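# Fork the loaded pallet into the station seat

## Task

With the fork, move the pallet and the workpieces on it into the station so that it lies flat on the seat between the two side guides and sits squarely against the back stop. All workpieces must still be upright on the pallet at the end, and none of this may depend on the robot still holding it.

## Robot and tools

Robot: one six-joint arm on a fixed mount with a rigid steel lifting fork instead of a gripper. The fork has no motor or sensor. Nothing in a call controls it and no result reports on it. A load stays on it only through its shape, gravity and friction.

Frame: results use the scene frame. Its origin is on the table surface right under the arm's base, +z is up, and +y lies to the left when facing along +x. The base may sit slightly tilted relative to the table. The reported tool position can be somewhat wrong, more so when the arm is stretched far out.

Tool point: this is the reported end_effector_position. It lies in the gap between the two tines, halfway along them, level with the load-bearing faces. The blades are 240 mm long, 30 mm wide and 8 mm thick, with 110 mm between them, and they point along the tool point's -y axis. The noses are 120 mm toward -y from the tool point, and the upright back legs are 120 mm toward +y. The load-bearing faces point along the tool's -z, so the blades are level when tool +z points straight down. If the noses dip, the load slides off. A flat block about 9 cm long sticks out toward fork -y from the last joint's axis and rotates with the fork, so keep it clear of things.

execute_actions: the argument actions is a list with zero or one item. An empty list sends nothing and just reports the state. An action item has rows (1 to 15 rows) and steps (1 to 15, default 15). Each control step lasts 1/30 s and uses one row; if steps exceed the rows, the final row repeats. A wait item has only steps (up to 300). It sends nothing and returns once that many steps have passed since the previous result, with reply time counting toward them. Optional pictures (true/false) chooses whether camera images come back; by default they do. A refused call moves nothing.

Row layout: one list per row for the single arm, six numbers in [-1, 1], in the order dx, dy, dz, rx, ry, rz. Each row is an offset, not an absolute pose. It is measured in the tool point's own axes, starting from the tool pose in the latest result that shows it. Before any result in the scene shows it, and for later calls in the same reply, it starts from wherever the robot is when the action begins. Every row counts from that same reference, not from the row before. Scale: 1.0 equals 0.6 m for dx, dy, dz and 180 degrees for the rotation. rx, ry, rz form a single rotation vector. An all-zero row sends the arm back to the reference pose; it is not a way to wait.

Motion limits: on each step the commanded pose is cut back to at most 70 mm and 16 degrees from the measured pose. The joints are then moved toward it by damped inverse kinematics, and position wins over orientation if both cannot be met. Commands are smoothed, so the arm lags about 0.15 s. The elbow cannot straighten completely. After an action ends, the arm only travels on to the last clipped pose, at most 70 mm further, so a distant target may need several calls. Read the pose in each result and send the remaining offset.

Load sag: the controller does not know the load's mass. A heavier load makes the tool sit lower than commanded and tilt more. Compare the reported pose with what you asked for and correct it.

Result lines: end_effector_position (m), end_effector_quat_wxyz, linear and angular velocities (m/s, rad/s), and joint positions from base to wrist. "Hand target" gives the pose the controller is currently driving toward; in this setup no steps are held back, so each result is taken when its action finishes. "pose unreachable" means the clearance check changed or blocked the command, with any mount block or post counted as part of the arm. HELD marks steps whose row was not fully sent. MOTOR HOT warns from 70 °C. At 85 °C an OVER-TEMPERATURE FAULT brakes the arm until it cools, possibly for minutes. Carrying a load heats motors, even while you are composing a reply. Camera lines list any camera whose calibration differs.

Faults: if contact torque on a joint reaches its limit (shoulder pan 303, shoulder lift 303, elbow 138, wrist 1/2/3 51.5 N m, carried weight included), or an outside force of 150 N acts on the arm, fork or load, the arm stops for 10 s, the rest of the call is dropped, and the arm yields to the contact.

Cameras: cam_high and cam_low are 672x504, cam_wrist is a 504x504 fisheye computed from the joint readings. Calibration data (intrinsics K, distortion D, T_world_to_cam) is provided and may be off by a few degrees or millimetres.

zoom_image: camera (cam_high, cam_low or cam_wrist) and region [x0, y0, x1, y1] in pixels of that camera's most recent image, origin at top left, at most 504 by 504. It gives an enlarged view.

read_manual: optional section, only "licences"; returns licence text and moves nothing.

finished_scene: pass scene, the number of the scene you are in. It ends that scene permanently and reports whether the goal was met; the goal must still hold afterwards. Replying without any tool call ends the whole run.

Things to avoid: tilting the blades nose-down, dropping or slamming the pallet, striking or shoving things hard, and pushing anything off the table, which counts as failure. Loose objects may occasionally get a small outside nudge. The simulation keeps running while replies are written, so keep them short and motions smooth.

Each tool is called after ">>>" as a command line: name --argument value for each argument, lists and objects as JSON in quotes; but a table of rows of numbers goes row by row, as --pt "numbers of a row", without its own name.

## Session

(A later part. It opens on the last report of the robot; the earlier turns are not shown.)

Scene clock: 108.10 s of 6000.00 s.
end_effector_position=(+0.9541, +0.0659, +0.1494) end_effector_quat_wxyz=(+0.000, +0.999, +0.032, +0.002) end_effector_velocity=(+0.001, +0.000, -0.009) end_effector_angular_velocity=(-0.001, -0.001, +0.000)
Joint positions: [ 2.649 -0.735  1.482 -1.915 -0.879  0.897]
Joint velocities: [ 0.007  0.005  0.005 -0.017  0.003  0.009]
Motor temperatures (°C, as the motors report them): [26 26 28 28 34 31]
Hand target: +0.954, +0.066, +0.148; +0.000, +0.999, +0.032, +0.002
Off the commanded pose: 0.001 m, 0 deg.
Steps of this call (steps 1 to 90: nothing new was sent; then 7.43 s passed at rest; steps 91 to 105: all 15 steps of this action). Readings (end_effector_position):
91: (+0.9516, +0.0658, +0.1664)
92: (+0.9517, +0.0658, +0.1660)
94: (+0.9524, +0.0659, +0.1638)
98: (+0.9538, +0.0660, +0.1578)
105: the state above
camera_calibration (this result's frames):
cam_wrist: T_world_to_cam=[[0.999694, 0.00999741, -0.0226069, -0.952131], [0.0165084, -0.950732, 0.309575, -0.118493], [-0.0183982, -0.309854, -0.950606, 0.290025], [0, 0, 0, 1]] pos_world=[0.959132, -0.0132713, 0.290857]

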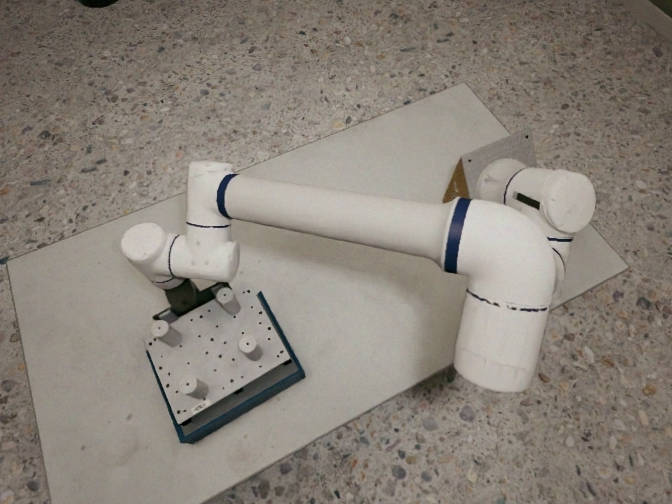

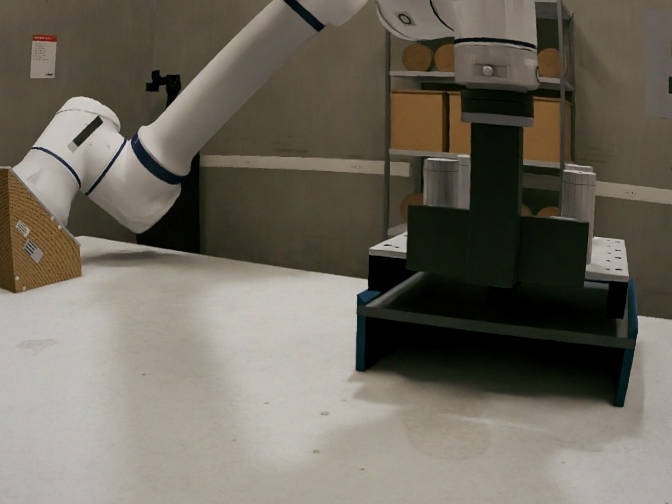

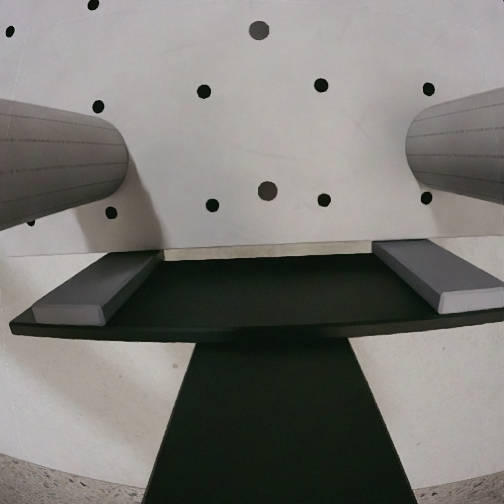

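>>> execute_actions --actions '[{"rows":[[0.002,0,0.001,0,0,0],[0.004,0,0.002,0,0,0],[0.005,0,0.003,0,0,0],[0.005,0,0.004,0,0,0],[0.005,0,0.006,0,0,0],[0.005,0,0.008,0,0,0],[0.005,0,0.01,0,0,0],[0.005,0,0.012,0,0,0],[0.005,0,0.014,0,0,0],[0.005,0,0.016,0,0,0]]}]'

>>> zoom_image --camera "cam_low" --region '[340, 200, 672, 400]'

Scene clock: 115.10 s of 6000.00 s.
end_effector_position=(+0.9571, +0.0661, +0.1404) end_effector_quat_wxyz=(+0.000, +0.999, +0.032, +0.002) end_effector_velocity=(+0.000, -0.001, -0.005) end_effector_angular_velocity=(-0.000, -0.001, -0.000)
Joint positions: [ 2.656 -0.726  1.48  -1.927 -0.876  0.906]
Joint velocities: [ 0.002  0.003  0.003 -0.01   0.001  0.005]
Motor temperatures (°C, as the motors report them): [26 26 28 28 34 31]
Hand target: +0.957, +0.066, +0.140; +0.000, +0.999, +0.032, +0.002
Off the commanded pose: 0.001 m, 0 deg.
Steps of this call (steps 1 to 90: nothing new was sent; then 3.50 s passed at rest; steps 91 to 105: all 15 steps of this action). Readings (end_effector_position):
91: (+0.9541, +0.0659, +0.1485)
92: (+0.9543, +0.0658, +0.1484)
94: (+0.9556, +0.0660, +0.1482)
98: (+0.9568, +0.0661, +0.1455)
105: the state above
camera_calibration (this result's frames):
cam_wrist: T_world_to_cam=[[0.999695, 0.0100546, -0.0225623, -0.9554], [0.0165497, -0.95072, 0.30961, -0.115625], [-0.0183374, -0.309889, -0.950596, 0.281527], [0, 0, 0, 1]] pos_world=[0.962184, -0.0130784, 0.281861]

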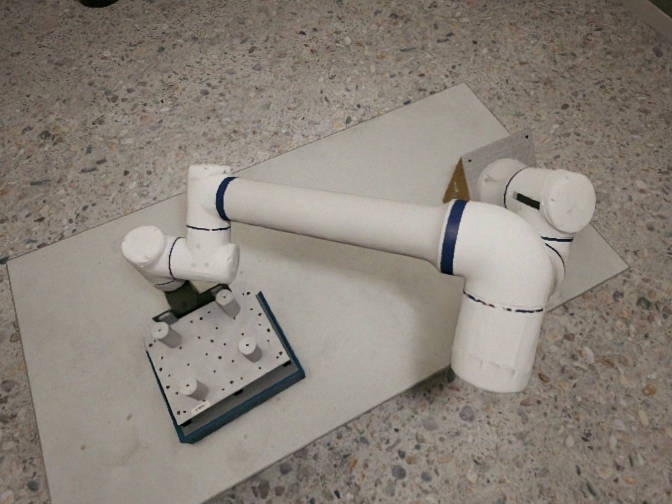

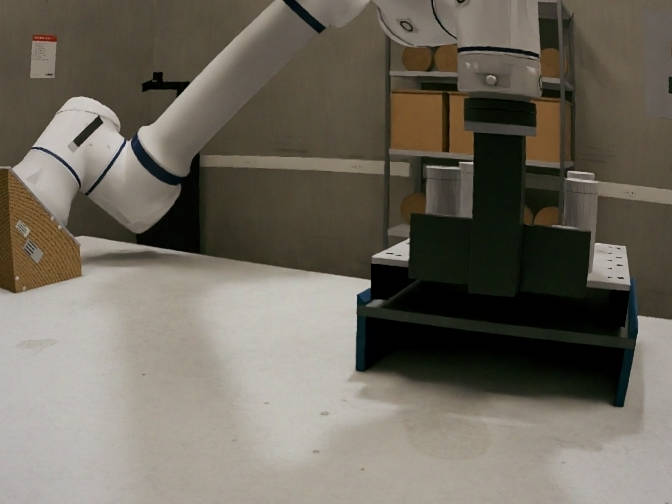

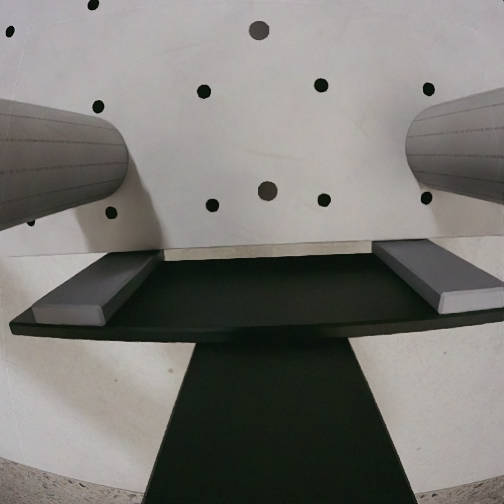

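Region (340, 200, 672, 400) of cam_low's 672x504 image, scaled by 1.518, with more detail than that image has; it fills the top 304 rows of this view, and the rest is white.

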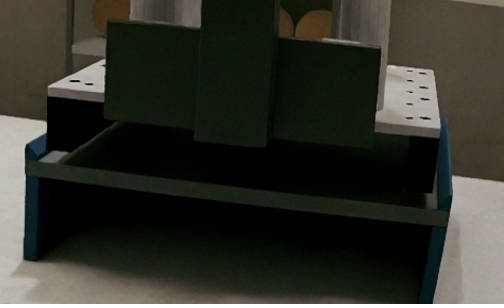

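Lower to ~.128, push 2 cm.

>>> execute_actions --actions '[{"rows":[[0,0,0.002,0,0,0],[0,0,0.004,0,0,0],[0,0,0.006,0,0,0],[0,0,0.008,0,0,0],[0,0,0.01,0,0,0],[0,0,0.012,0,0,0],[0,0,0.014,0,0,0],[0,0,0.016,0,0,0],[0,0,0.018,0,0,0],[0,0,0.02,0,0,0]]}]' --pictures false

>>> execute_actions --actions '[{"rows":[[0,-0.003,0,0,0,0],[0,-0.006,0,0,0,0],[0,-0.009,0,0,0,0],[0,-0.012,0,0,0,0],[0,-0.015,0,0,0,0],[0,-0.018,0,0,0,0],[0,-0.021,0,0,0,0],[0,-0.024,0,0,0,0],[0,-0.027,0,0,0,0],[0,-0.03,0,0,0,0],[0,-0.033,0,0,0,0]]}]' --pictures false

>>> execute_actions --actions '[{"steps":10}]'

>>> zoom_image --camera "cam_high" --region '[160, 340, 320, 460]'

Scene clock: 123.33 s of 6000.00 s.
end_effector_position=(+0.9572, +0.0661, +0.1290) end_effector_quat_wxyz=(+0.000, +0.999, +0.032, +0.002) end_effector_velocity=(+0.001, +0.001, -0.006) end_effector_angular_velocity=(-0.001, -0.001, +0.001)
Joint positions: [ 2.664 -0.719  1.486 -1.946 -0.873  0.915]
Joint velocities: [ 0.005  0.003  0.002 -0.011  0.002  0.006]
Motor temperatures (°C, as the motors report them): [26 26 28 28 34 31]
Hand target: +0.957, +0.066, +0.128; +0.000, +0.999, +0.032, +0.002
Off the commanded pose: 0.001 m, 0 deg.
Steps of this call (steps 1 to 90: nothing new was sent; then 4.73 s passed at rest; steps 91 to 105: all 15 steps of this action). Readings (end_effector_position):
91: (+0.9571, +0.0661, +0.1398)
92: (+0.9571, +0.0661, +0.1397)
94: (+0.9572, +0.0661, +0.1385)
98: (+0.9571, +0.0661, +0.1344)
105: the state above

Scene clock: 123.83 s of 6000.00 s.
end_effector_position=(+0.9560, +0.0846, +0.1290) end_effector_quat_wxyz=(+0.001, +0.999, +0.032, +0.002) end_effector_velocity=(-0.002, +0.013, -0.001) end_effector_angular_velocity=(+0.000, +0.002, -0.004)
Joint positions: [ 2.675 -0.739  1.498 -1.947 -0.869  0.929]
Joint velocities: [ 0.008 -0.014  0.011 -0.001  0.002  0.012]
Motor temperatures (°C, as the motors report them): [26 26 28 28 34 31]
Hand target: +0.956, +0.086, +0.129; +0.000, +0.999, +0.032, +0.002
Off the commanded pose: 0.001 m, 0 deg.
Steps of this call (steps 1 to 15: all 15 steps of this action). Readings (end_effector_position):
1: (+0.9572, +0.0661, +0.1288)
2: (+0.9571, +0.0664, +0.1287)
4: (+0.9569, +0.0685, +0.1287)
8: (+0.9566, +0.0749, +0.1289)
15: the state above

Scene clock: 124.17 s of 6000.00 s.
end_effector_position=(+0.9559, +0.0857, +0.1290) end_effector_quat_wxyz=(+0.001, +0.999, +0.032, +0.002) end_effector_velocity=(+0.000, +0.000, +0.001) end_effector_angular_velocity=(-0.000, -0.001, +0.000)
Joint positions: [ 2.676 -0.74   1.499 -1.947 -0.868  0.93 ]
Joint velocities: [-0.    -0.    -0.    -0.001  0.     0.001]
Motor temperatures (°C, as the motors report them): [26 26 28 28 34 31]
Hand target: +0.956, +0.086, +0.129; +0.000, +0.999, +0.032, +0.002
Off the commanded pose: 0.000 m, 0 deg.
Steps of this call (steps 1 to 10: nothing new was sent). Readings (end_effector_position):
1: (+0.9560, +0.0849, +0.1289)
2: (+0.9559, +0.0852, +0.1289)
4: (+0.9559, +0.0855, +0.1289)
8: (+0.9559, +0.0857, +0.1289)
10: the state above
camera_calibration (this result's frames):
cam_wrist: T_world_to_cam=[[0.999695, 0.0100121, -0.0225828, -0.954645], [0.0165171, -0.950695, 0.309687, -0.0933688], [-0.0183688, -0.309965, -0.95057, 0.276746], [0, 0, 0, 1]] pos_world=[0.96098, 0.00657429, 0.270423]

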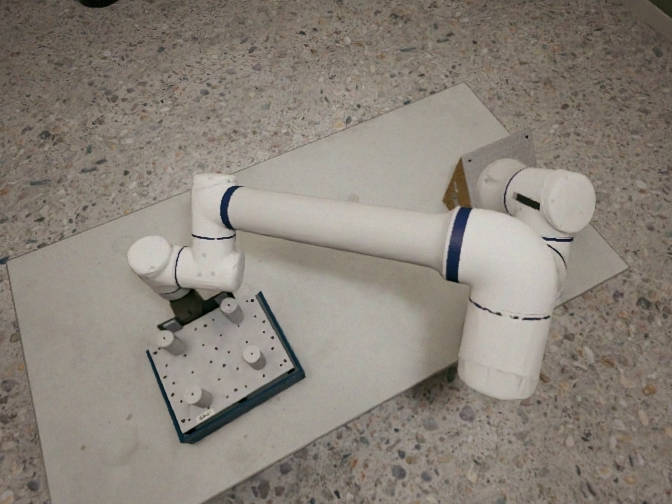

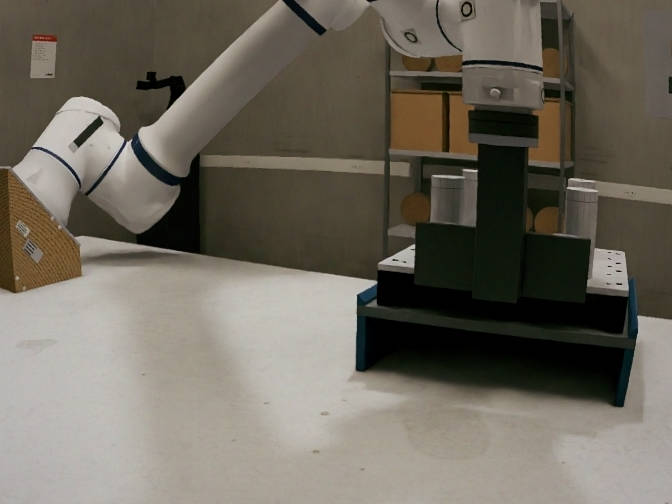

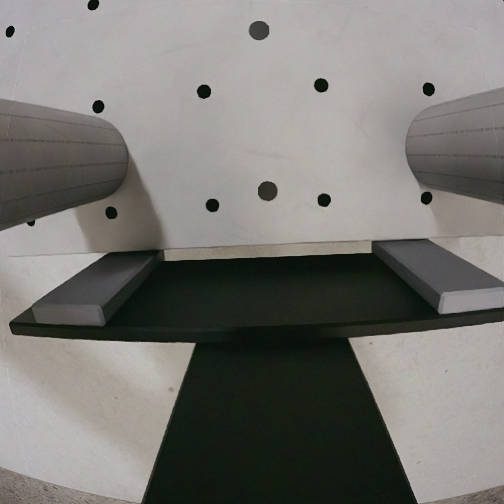

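Region (160, 340, 320, 460) of cam_high's 672x504 image, scaled by 3.150, with more detail than that image has; it fills the top 378 rows of this view, and the rest is white.

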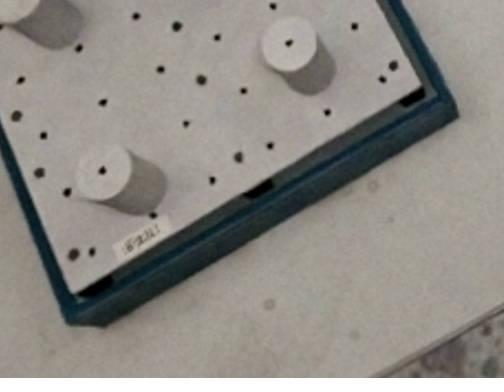

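>>> execute_actions --actions '[{"rows":[[0,0,0.001,0,0,0],[0,0,0.002,0,0,0],[0,0,0.003,0,0,0],[0,0,0.004,0,0,0],[0,0,0.005,0,0,0],[0,0,0.006,0,0,0],[0,0,0.007,0,0,0],[0,0,0.008,0,0,0]]}]'

>>> zoom_image --camera "cam_high" --region '[160, 340, 320, 460]'

>>> zoom_image --camera "cam_low" --region '[340, 200, 672, 400]'

Scene clock: 132.50 s of 6000.00 s.
end_effector_position=(+0.9560, +0.0858, +0.1245) end_effector_quat_wxyz=(+0.000, +0.999, +0.032, +0.002) end_effector_velocity=(-0.001, -0.000, -0.003) end_effector_angular_velocity=(+0.001, +0.002, -0.001)
Joint positions: [ 2.679 -0.737  1.501 -1.955 -0.867  0.934]
Joint velocities: [ 0.002  0.002  0.003 -0.003  0.     0.001]
Motor temperatures (°C, as the motors report them): [26 26 28 28 34 31]
Hand target: +0.956, +0.086, +0.124; +0.001, +0.999, +0.032, +0.002
Off the commanded pose: 0.000 m, 0 deg.
Steps of this call (steps 1 to 90: nothing new was sent; then 4.83 s passed at rest; steps 91 to 105: all 15 steps of this action). Readings (end_effector_position):
91: (+0.9559, +0.0858, +0.1289)
92: (+0.9559, +0.0858, +0.1289)
94: (+0.9560, +0.0859, +0.1283)
98: (+0.9559, +0.0858, +0.1261)
105: the state above
camera_calibration (this result's frames):
cam_wrist: T_world_to_cam=[[0.9997, 0.0100942, -0.0223289, -0.954892], [0.016516, -0.950702, 0.309665, -0.0919343], [-0.0181023, -0.30994, -0.950584, 0.272227], [0, 0, 0, 1]] pos_world=[0.961052, 0.00661075, 0.265922]

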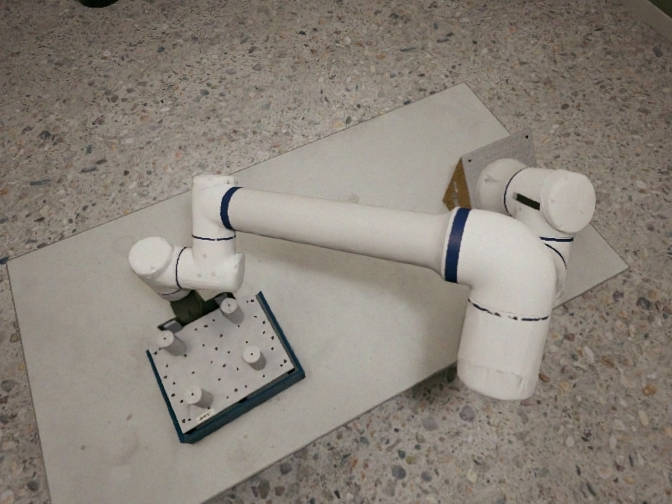

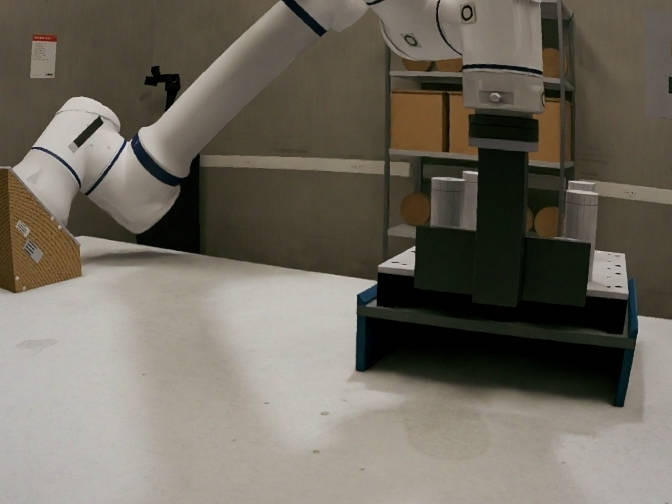

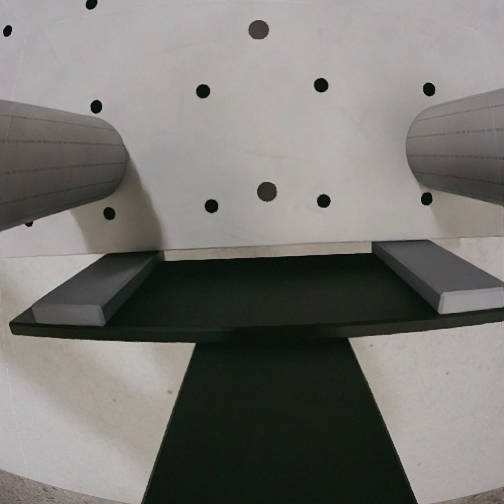

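Region (160, 340, 320, 460) of cam_high's 672x504 image, scaled by 3.150, with more detail than that image has; it fills the top 378 rows of this view, and the rest is white.

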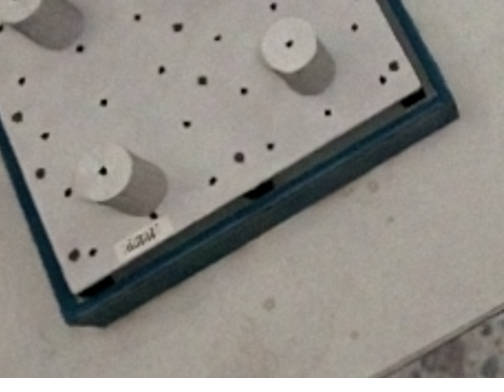

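Region (340, 200, 672, 400) of cam_low's 672x504 image, scaled by 1.518, with more detail than that image has; it fills the top 304 rows of this view, and the rest is white.

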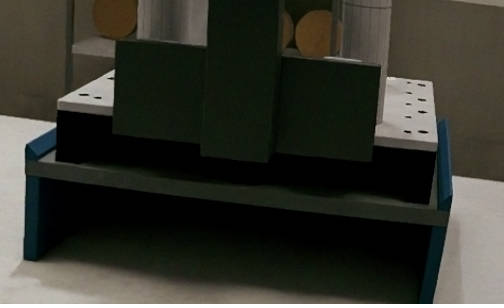

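>>> execute_actions --actions '[{"rows":[[0,0,-0.002,0,0,0],[0,0,-0.004,0,0,0],[0,0,-0.006,0,0,0],[0,0,-0.007,0,0,0],[0,0,-0.007,0,0,0],[0,-0.001,-0.007,0,0,0],[0,-0.002,-0.007,0,0,0],[0,-0.003,-0.007,0,0,0],[0,-0.004,-0.007,0,0,0],[0,-0.005,-0.007,0,0,0]]}]' --pictures false

>>> execute_actions --actions '[{"steps":8}]'

Scene clock: 139.83 s of 6000.00 s.
end_effector_position=(+0.9558, +0.0884, +0.1287) end_effector_quat_wxyz=(+0.001, +0.999, +0.032, +0.002) end_effector_velocity=(-0.000, +0.004, -0.001) end_effector_angular_velocity=(+0.000, +0.001, +0.001)
Joint positions: [ 2.678 -0.743  1.501 -1.949 -0.868  0.933]
Joint velocities: [ 0.003 -0.003  0.003 -0.001  0.001  0.002]
Motor temperatures (°C, as the motors report them): [26 26 28 28 34 31]
Hand target: +0.956, +0.089, +0.129; +0.000, +0.999, +0.032, +0.002
Off the commanded pose: 0.000 m, 0 deg.
Steps of this call (steps 1 to 90: nothing new was sent; then 3.83 s passed at rest; steps 91 to 105: all 15 steps of this action). Readings (end_effector_position):
91: (+0.9559, +0.0857, +0.1241)
92: (+0.9559, +0.0857, +0.1242)
94: (+0.9558, +0.0857, +0.1255)
98: (+0.9557, +0.0861, +0.1275)
105: the state above

Scene clock: 140.10 s of 6000.00 s.
end_effector_position=(+0.9558, +0.0887, +0.1287) end_effector_quat_wxyz=(+0.000, +0.999, +0.032, +0.002) end_effector_velocity=(-0.000, +0.000, -0.000) end_effector_angular_velocity=(+0.000, +0.001, -0.000)
Joint positions: [ 2.678 -0.743  1.501 -1.949 -0.868  0.933]
Joint velocities: [ 0.    -0.     0.001  0.001 -0.    -0.   ]
Motor temperatures (°C, as the motors report them): [26 26 28 28 34 31]
Hand target: +0.956, +0.089, +0.129; +0.000, +0.999, +0.032, +0.002
Off the commanded pose: 0.000 m, 0 deg.
Steps of this call (steps 1 to 8: nothing new was sent). Readings (end_effector_position):
1: (+0.9558, +0.0885, +0.1287)
2: (+0.9558, +0.0886, +0.1287)
4: (+0.9558, +0.0887, +0.1287)
8: the state above
camera_calibration (this result's frames):
cam_wrist: T_world_to_cam=[[0.9997, 0.0100801, -0.0223205, -0.954616], [0.0164999, -0.950704, 0.309661, -0.0903891], [-0.0180987, -0.309936, -0.950585, 0.277135], [0, 0, 0, 1]] pos_world=[0.960837, 0.00958344, 0.270123]

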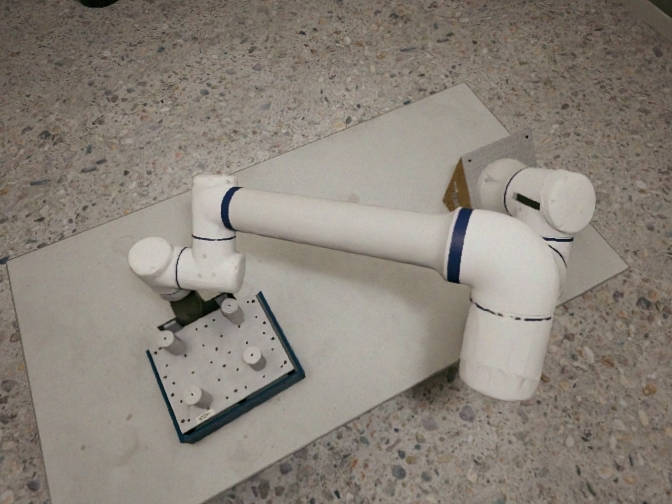

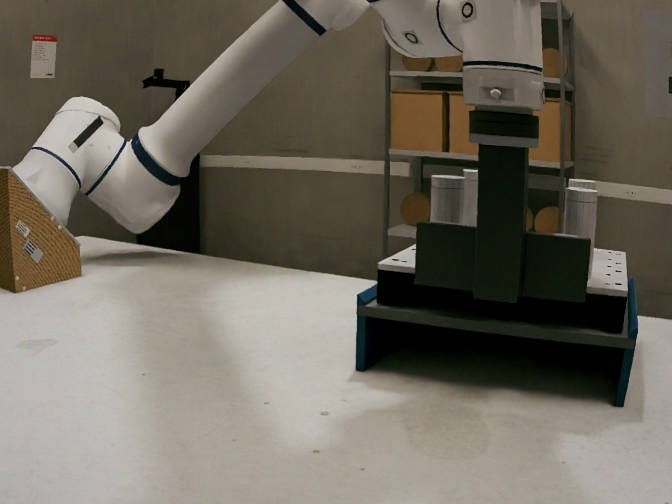

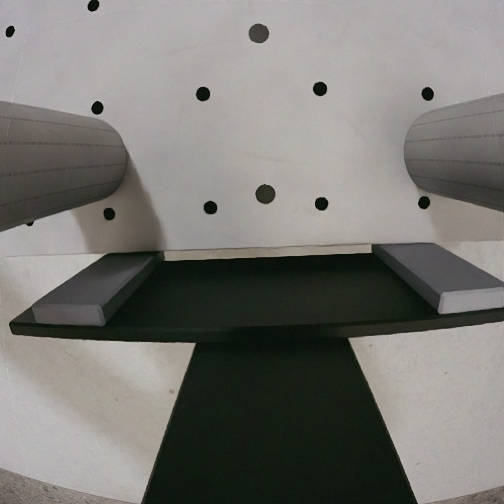

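>>> execute_actions --actions '[{"rows":[[0,0,0,0,0,0.001],[0,0,0,0,0,0.002],[0,0,0,0,0,0.003],[0,0,0,0,0,0.004],[0,-0.0005,0,0,0,0.005],[0,-0.001,0,0,0,0.005],[0,-0.0015,0,0,0,0.005],[0,-0.002,0,0,0,0.005]]}]'

>>> zoom_image --camera "cam_high" --region '[160, 340, 320, 460]'

Scene clock: 149.50 s of 6000.00 s.
end_effector_position=(+0.9557, +0.0898, +0.1287) end_effector_quat_wxyz=(+0.000, +1.000, +0.024, +0.002) end_effector_velocity=(+0.002, +0.000, +0.002) end_effector_angular_velocity=(-0.002, -0.004, +0.001)
Joint positions: [ 2.678 -0.747  1.507 -1.951 -0.868  0.948]
Joint velocities: [-0.    -0.001 -0.002 -0.003  0.     0.002]
Motor temperatures (°C, as the motors report them): [26 26 28 28 34 31]
Hand target: +0.956, +0.090, +0.129; +0.000, +1.000, +0.024, +0.002
Off the commanded pose: 0.000 m, 0 deg.
Steps of this call (steps 1 to 90: nothing new was sent; then 5.90 s passed at rest; steps 91 to 105: all 15 steps of this action). Readings (end_effector_position):
91: (+0.9558, +0.0888, +0.1286)
92: (+0.9558, +0.0888, +0.1286)
94: (+0.9558, +0.0891, +0.1285)
98: (+0.9558, +0.0893, +0.1286)
105: the state above
camera_calibration (this result's frames):
cam_wrist: T_world_to_cam=[[0.999738, -0.00551129, -0.0222284, -0.953209], [0.00164203, -0.950863, 0.309608, -0.075191], [-0.0228425, -0.309564, -0.950604, 0.282039], [0, 0, 0, 1]] pos_world=[0.959525, 0.0105592, 0.270199]

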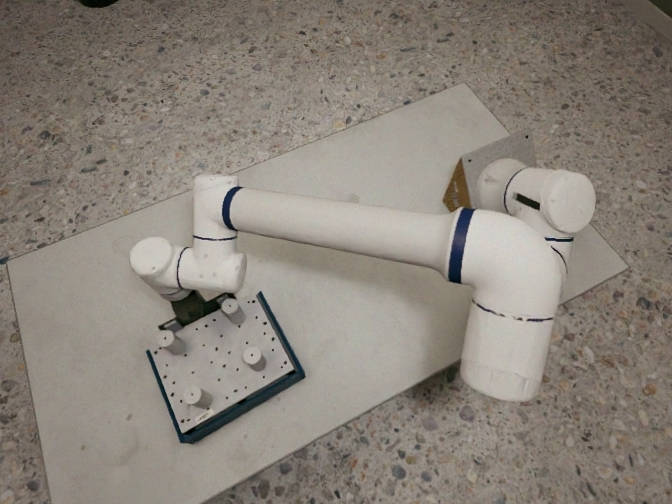

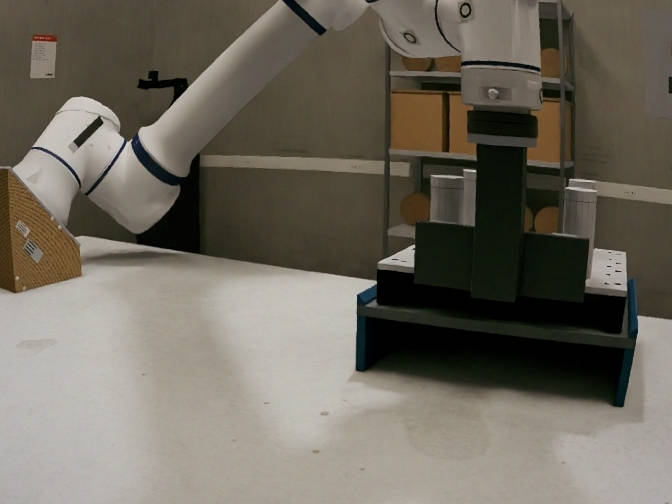

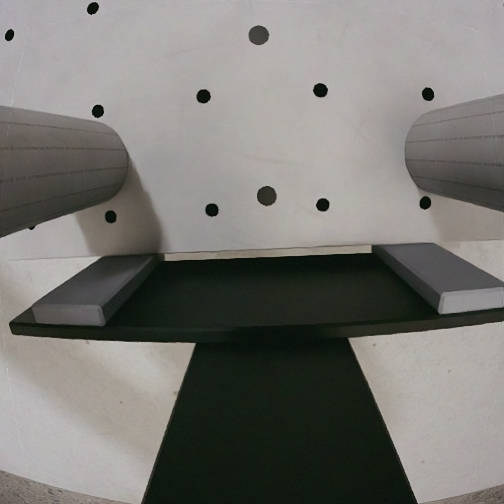

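Region (160, 340, 320, 460) of cam_high's 672x504 image, scaled by 3.150, with more detail than that image has; it fills the top 378 rows of this view, and the rest is white.

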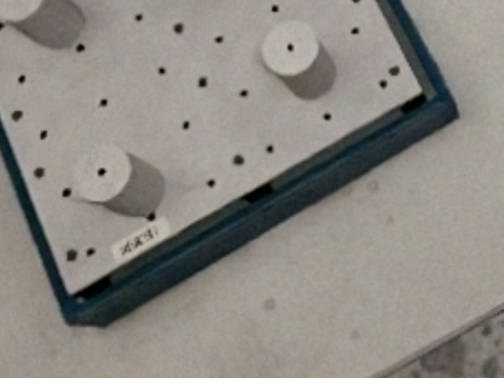

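Both sides have slipped, so it is against the stop. Lower and withdraw.

>>> execute_actions --actions '[{"rows":[[0,0,0.001,0,0,0],[0,0,0.002,0,0,0],[0,0,0.003,0,0,0],[0,0,0.004,0,0,0],[0,0,0.005,0,0,0],[0,0,0.007,0,0,0],[0,0,0.009,0,0,0],[0,0,0.012,0,0,0],[0,0,0.015,0,0,0],[0,0,0.018,0,0,0],[0,0,0.021,0,0,0],[0,0,0.024,0,0,0]]}]' --pictures false

>>> execute_actions --actions '[{"rows":[[0,0.01,0.003,0,0,0],[0,0.03,0.003,0,0,0],[0,0.06,0.003,0,0,0],[0,0.09,0.003,0,0,0],[0,0.3,0.003,0,0,0]]}]' --pictures false

>>> execute_actions --actions '[{"rows":[[0,0.2,0,0,0,0]]}]'

>>> zoom_image --camera "cam_high" --region '[130, 280, 320, 460]'

Scene clock: 158.77 s of 6000.00 s.
end_effector_position=(+0.9558, +0.0898, +0.1161) end_effector_quat_wxyz=(+0.000, +1.000, +0.024, +0.002) end_effector_velocity=(+0.001, +0.001, -0.020) end_effector_angular_velocity=(-0.002, -0.000, +0.003)
Joint positions: [ 2.686 -0.739  1.514 -1.972 -0.865  0.958]
Joint velocities: [ 0.015  0.013  0.007 -0.034  0.004  0.017]
Motor temperatures (°C, as the motors report them): [26 26 28 28 34 31]
Hand target: +0.956, +0.090, +0.114; +0.000, +1.000, +0.024, +0.002
Off the commanded pose: 0.002 m, 0 deg.
Steps of this call (steps 1 to 90: nothing new was sent; then 5.77 s passed at rest; steps 91 to 105: all 15 steps of this action). Readings (end_effector_position):
91: (+0.9557, +0.0900, +0.1287)
92: (+0.9558, +0.0900, +0.1287)
94: (+0.9559, +0.0900, +0.1282)
98: (+0.9559, +0.0899, +0.1255)
105: the state above

Scene clock: 159.27 s of 6000.00 s.
end_effector_position=(+0.9612, -0.0762, +0.1149) end_effector_quat_wxyz=(+0.001, +1.000, +0.024, +0.003) end_effector_velocity=(+0.033, -0.144, +0.001) end_effector_angular_velocity=(+0.000, +0.005, +0.019)
Joint positions: [ 2.584 -0.559  1.389 -1.952 -0.904  0.84 ]
Joint velocities: [-0.069  0.2   -0.223  0.078 -0.033 -0.102]
Motor temperatures (°C, as the motors report them): [26 26 28 28 34 31]
Hand target: +0.964, -0.090, +0.115; +0.000, +1.000, +0.024, +0.002
Off the commanded pose: 0.014 m, 0 deg.
Steps of this call (steps 1 to 15: all 15 steps of this action). Readings (end_effector_position):
1: (+0.9558, +0.0897, +0.1156)
2: (+0.9559, +0.0883, +0.1150)
4: (+0.9563, +0.0751, +0.1146)
8: (+0.9565, +0.0143, +0.1147)
15: the state above

Scene clock: 159.77 s of 6000.00 s.
end_effector_position=(+0.9666, -0.1946, +0.1152) end_effector_quat_wxyz=(+0.001, +1.000, +0.024, +0.003) end_effector_velocity=(+0.003, -0.016, +0.000) end_effector_angular_velocity=(+0.002, +0.003, -0.001)
Joint positions: [ 2.518 -0.415  1.248 -1.91  -0.934  0.766]
Joint velocities: [-0.007  0.024 -0.031  0.016 -0.004 -0.01 ]
Motor temperatures (°C, as the motors report them): [26 26 28 28 34 31]
Hand target: +0.967, -0.196, +0.115; +0.001, +1.000, +0.024, +0.003
Off the commanded pose: 0.002 m, 0 deg.
Steps of this call (steps 1 to 15: all 15 steps of this action). Readings (end_effector_position):
1: (+0.9621, -0.0814, +0.1149)
2: (+0.9630, -0.0960, +0.1154)
4: (+0.9607, -0.1302, +0.1150)
8: (+0.9630, -0.1789, +0.1153)
15: the state above
camera_calibration (this result's frames):
cam_wrist: T_world_to_cam=[[0.999774, -0.00672081, -0.0201787, -0.966469], [-0.000139768, -0.950815, 0.309758, -0.339686], [-0.021268, -0.309685, -0.950601, 0.179824], [0, 0, 0, 1]] pos_world=[0.970028, -0.273785, 0.256659]

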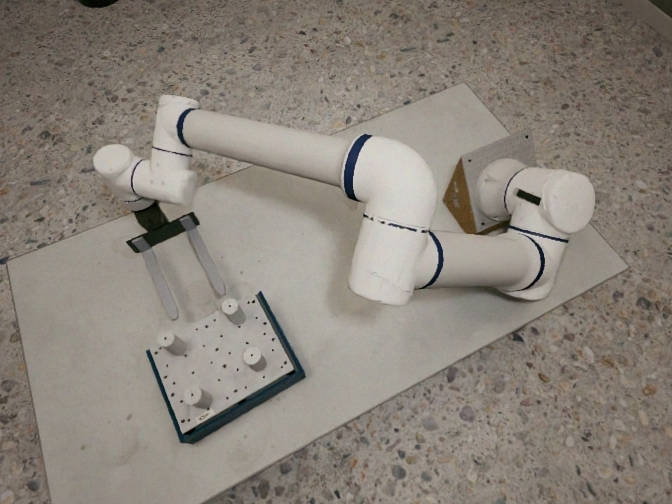

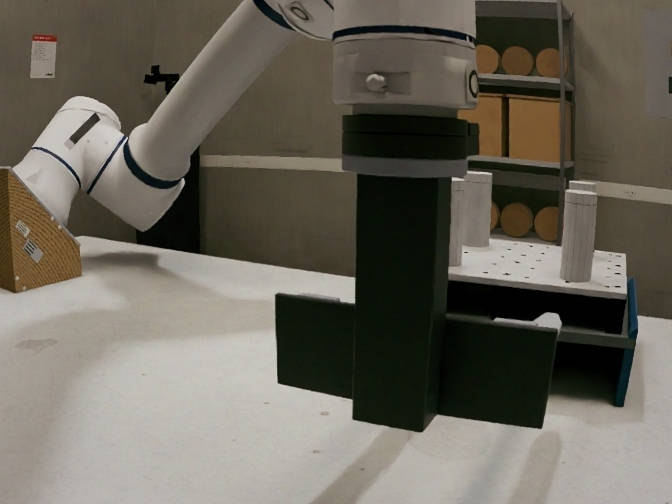

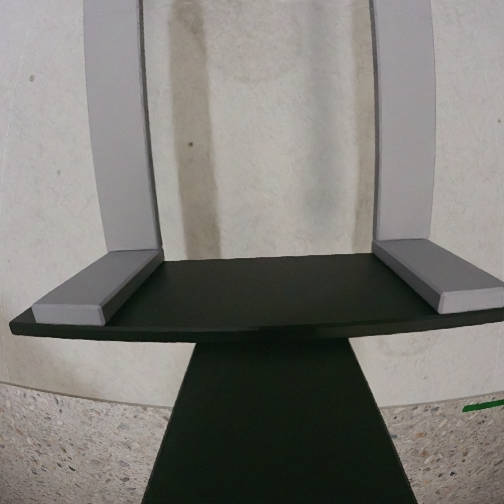

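Region (130, 280, 320, 460) of cam_high's 672x504 image, scaled by 2.653, with more detail than that image has; it fills the top 477 rows of this view, and the rest is white.

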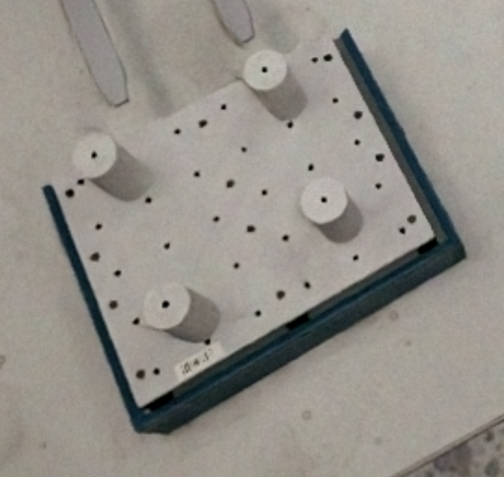

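>>> finished_scene --scene 2

The scene is finished: the task was done.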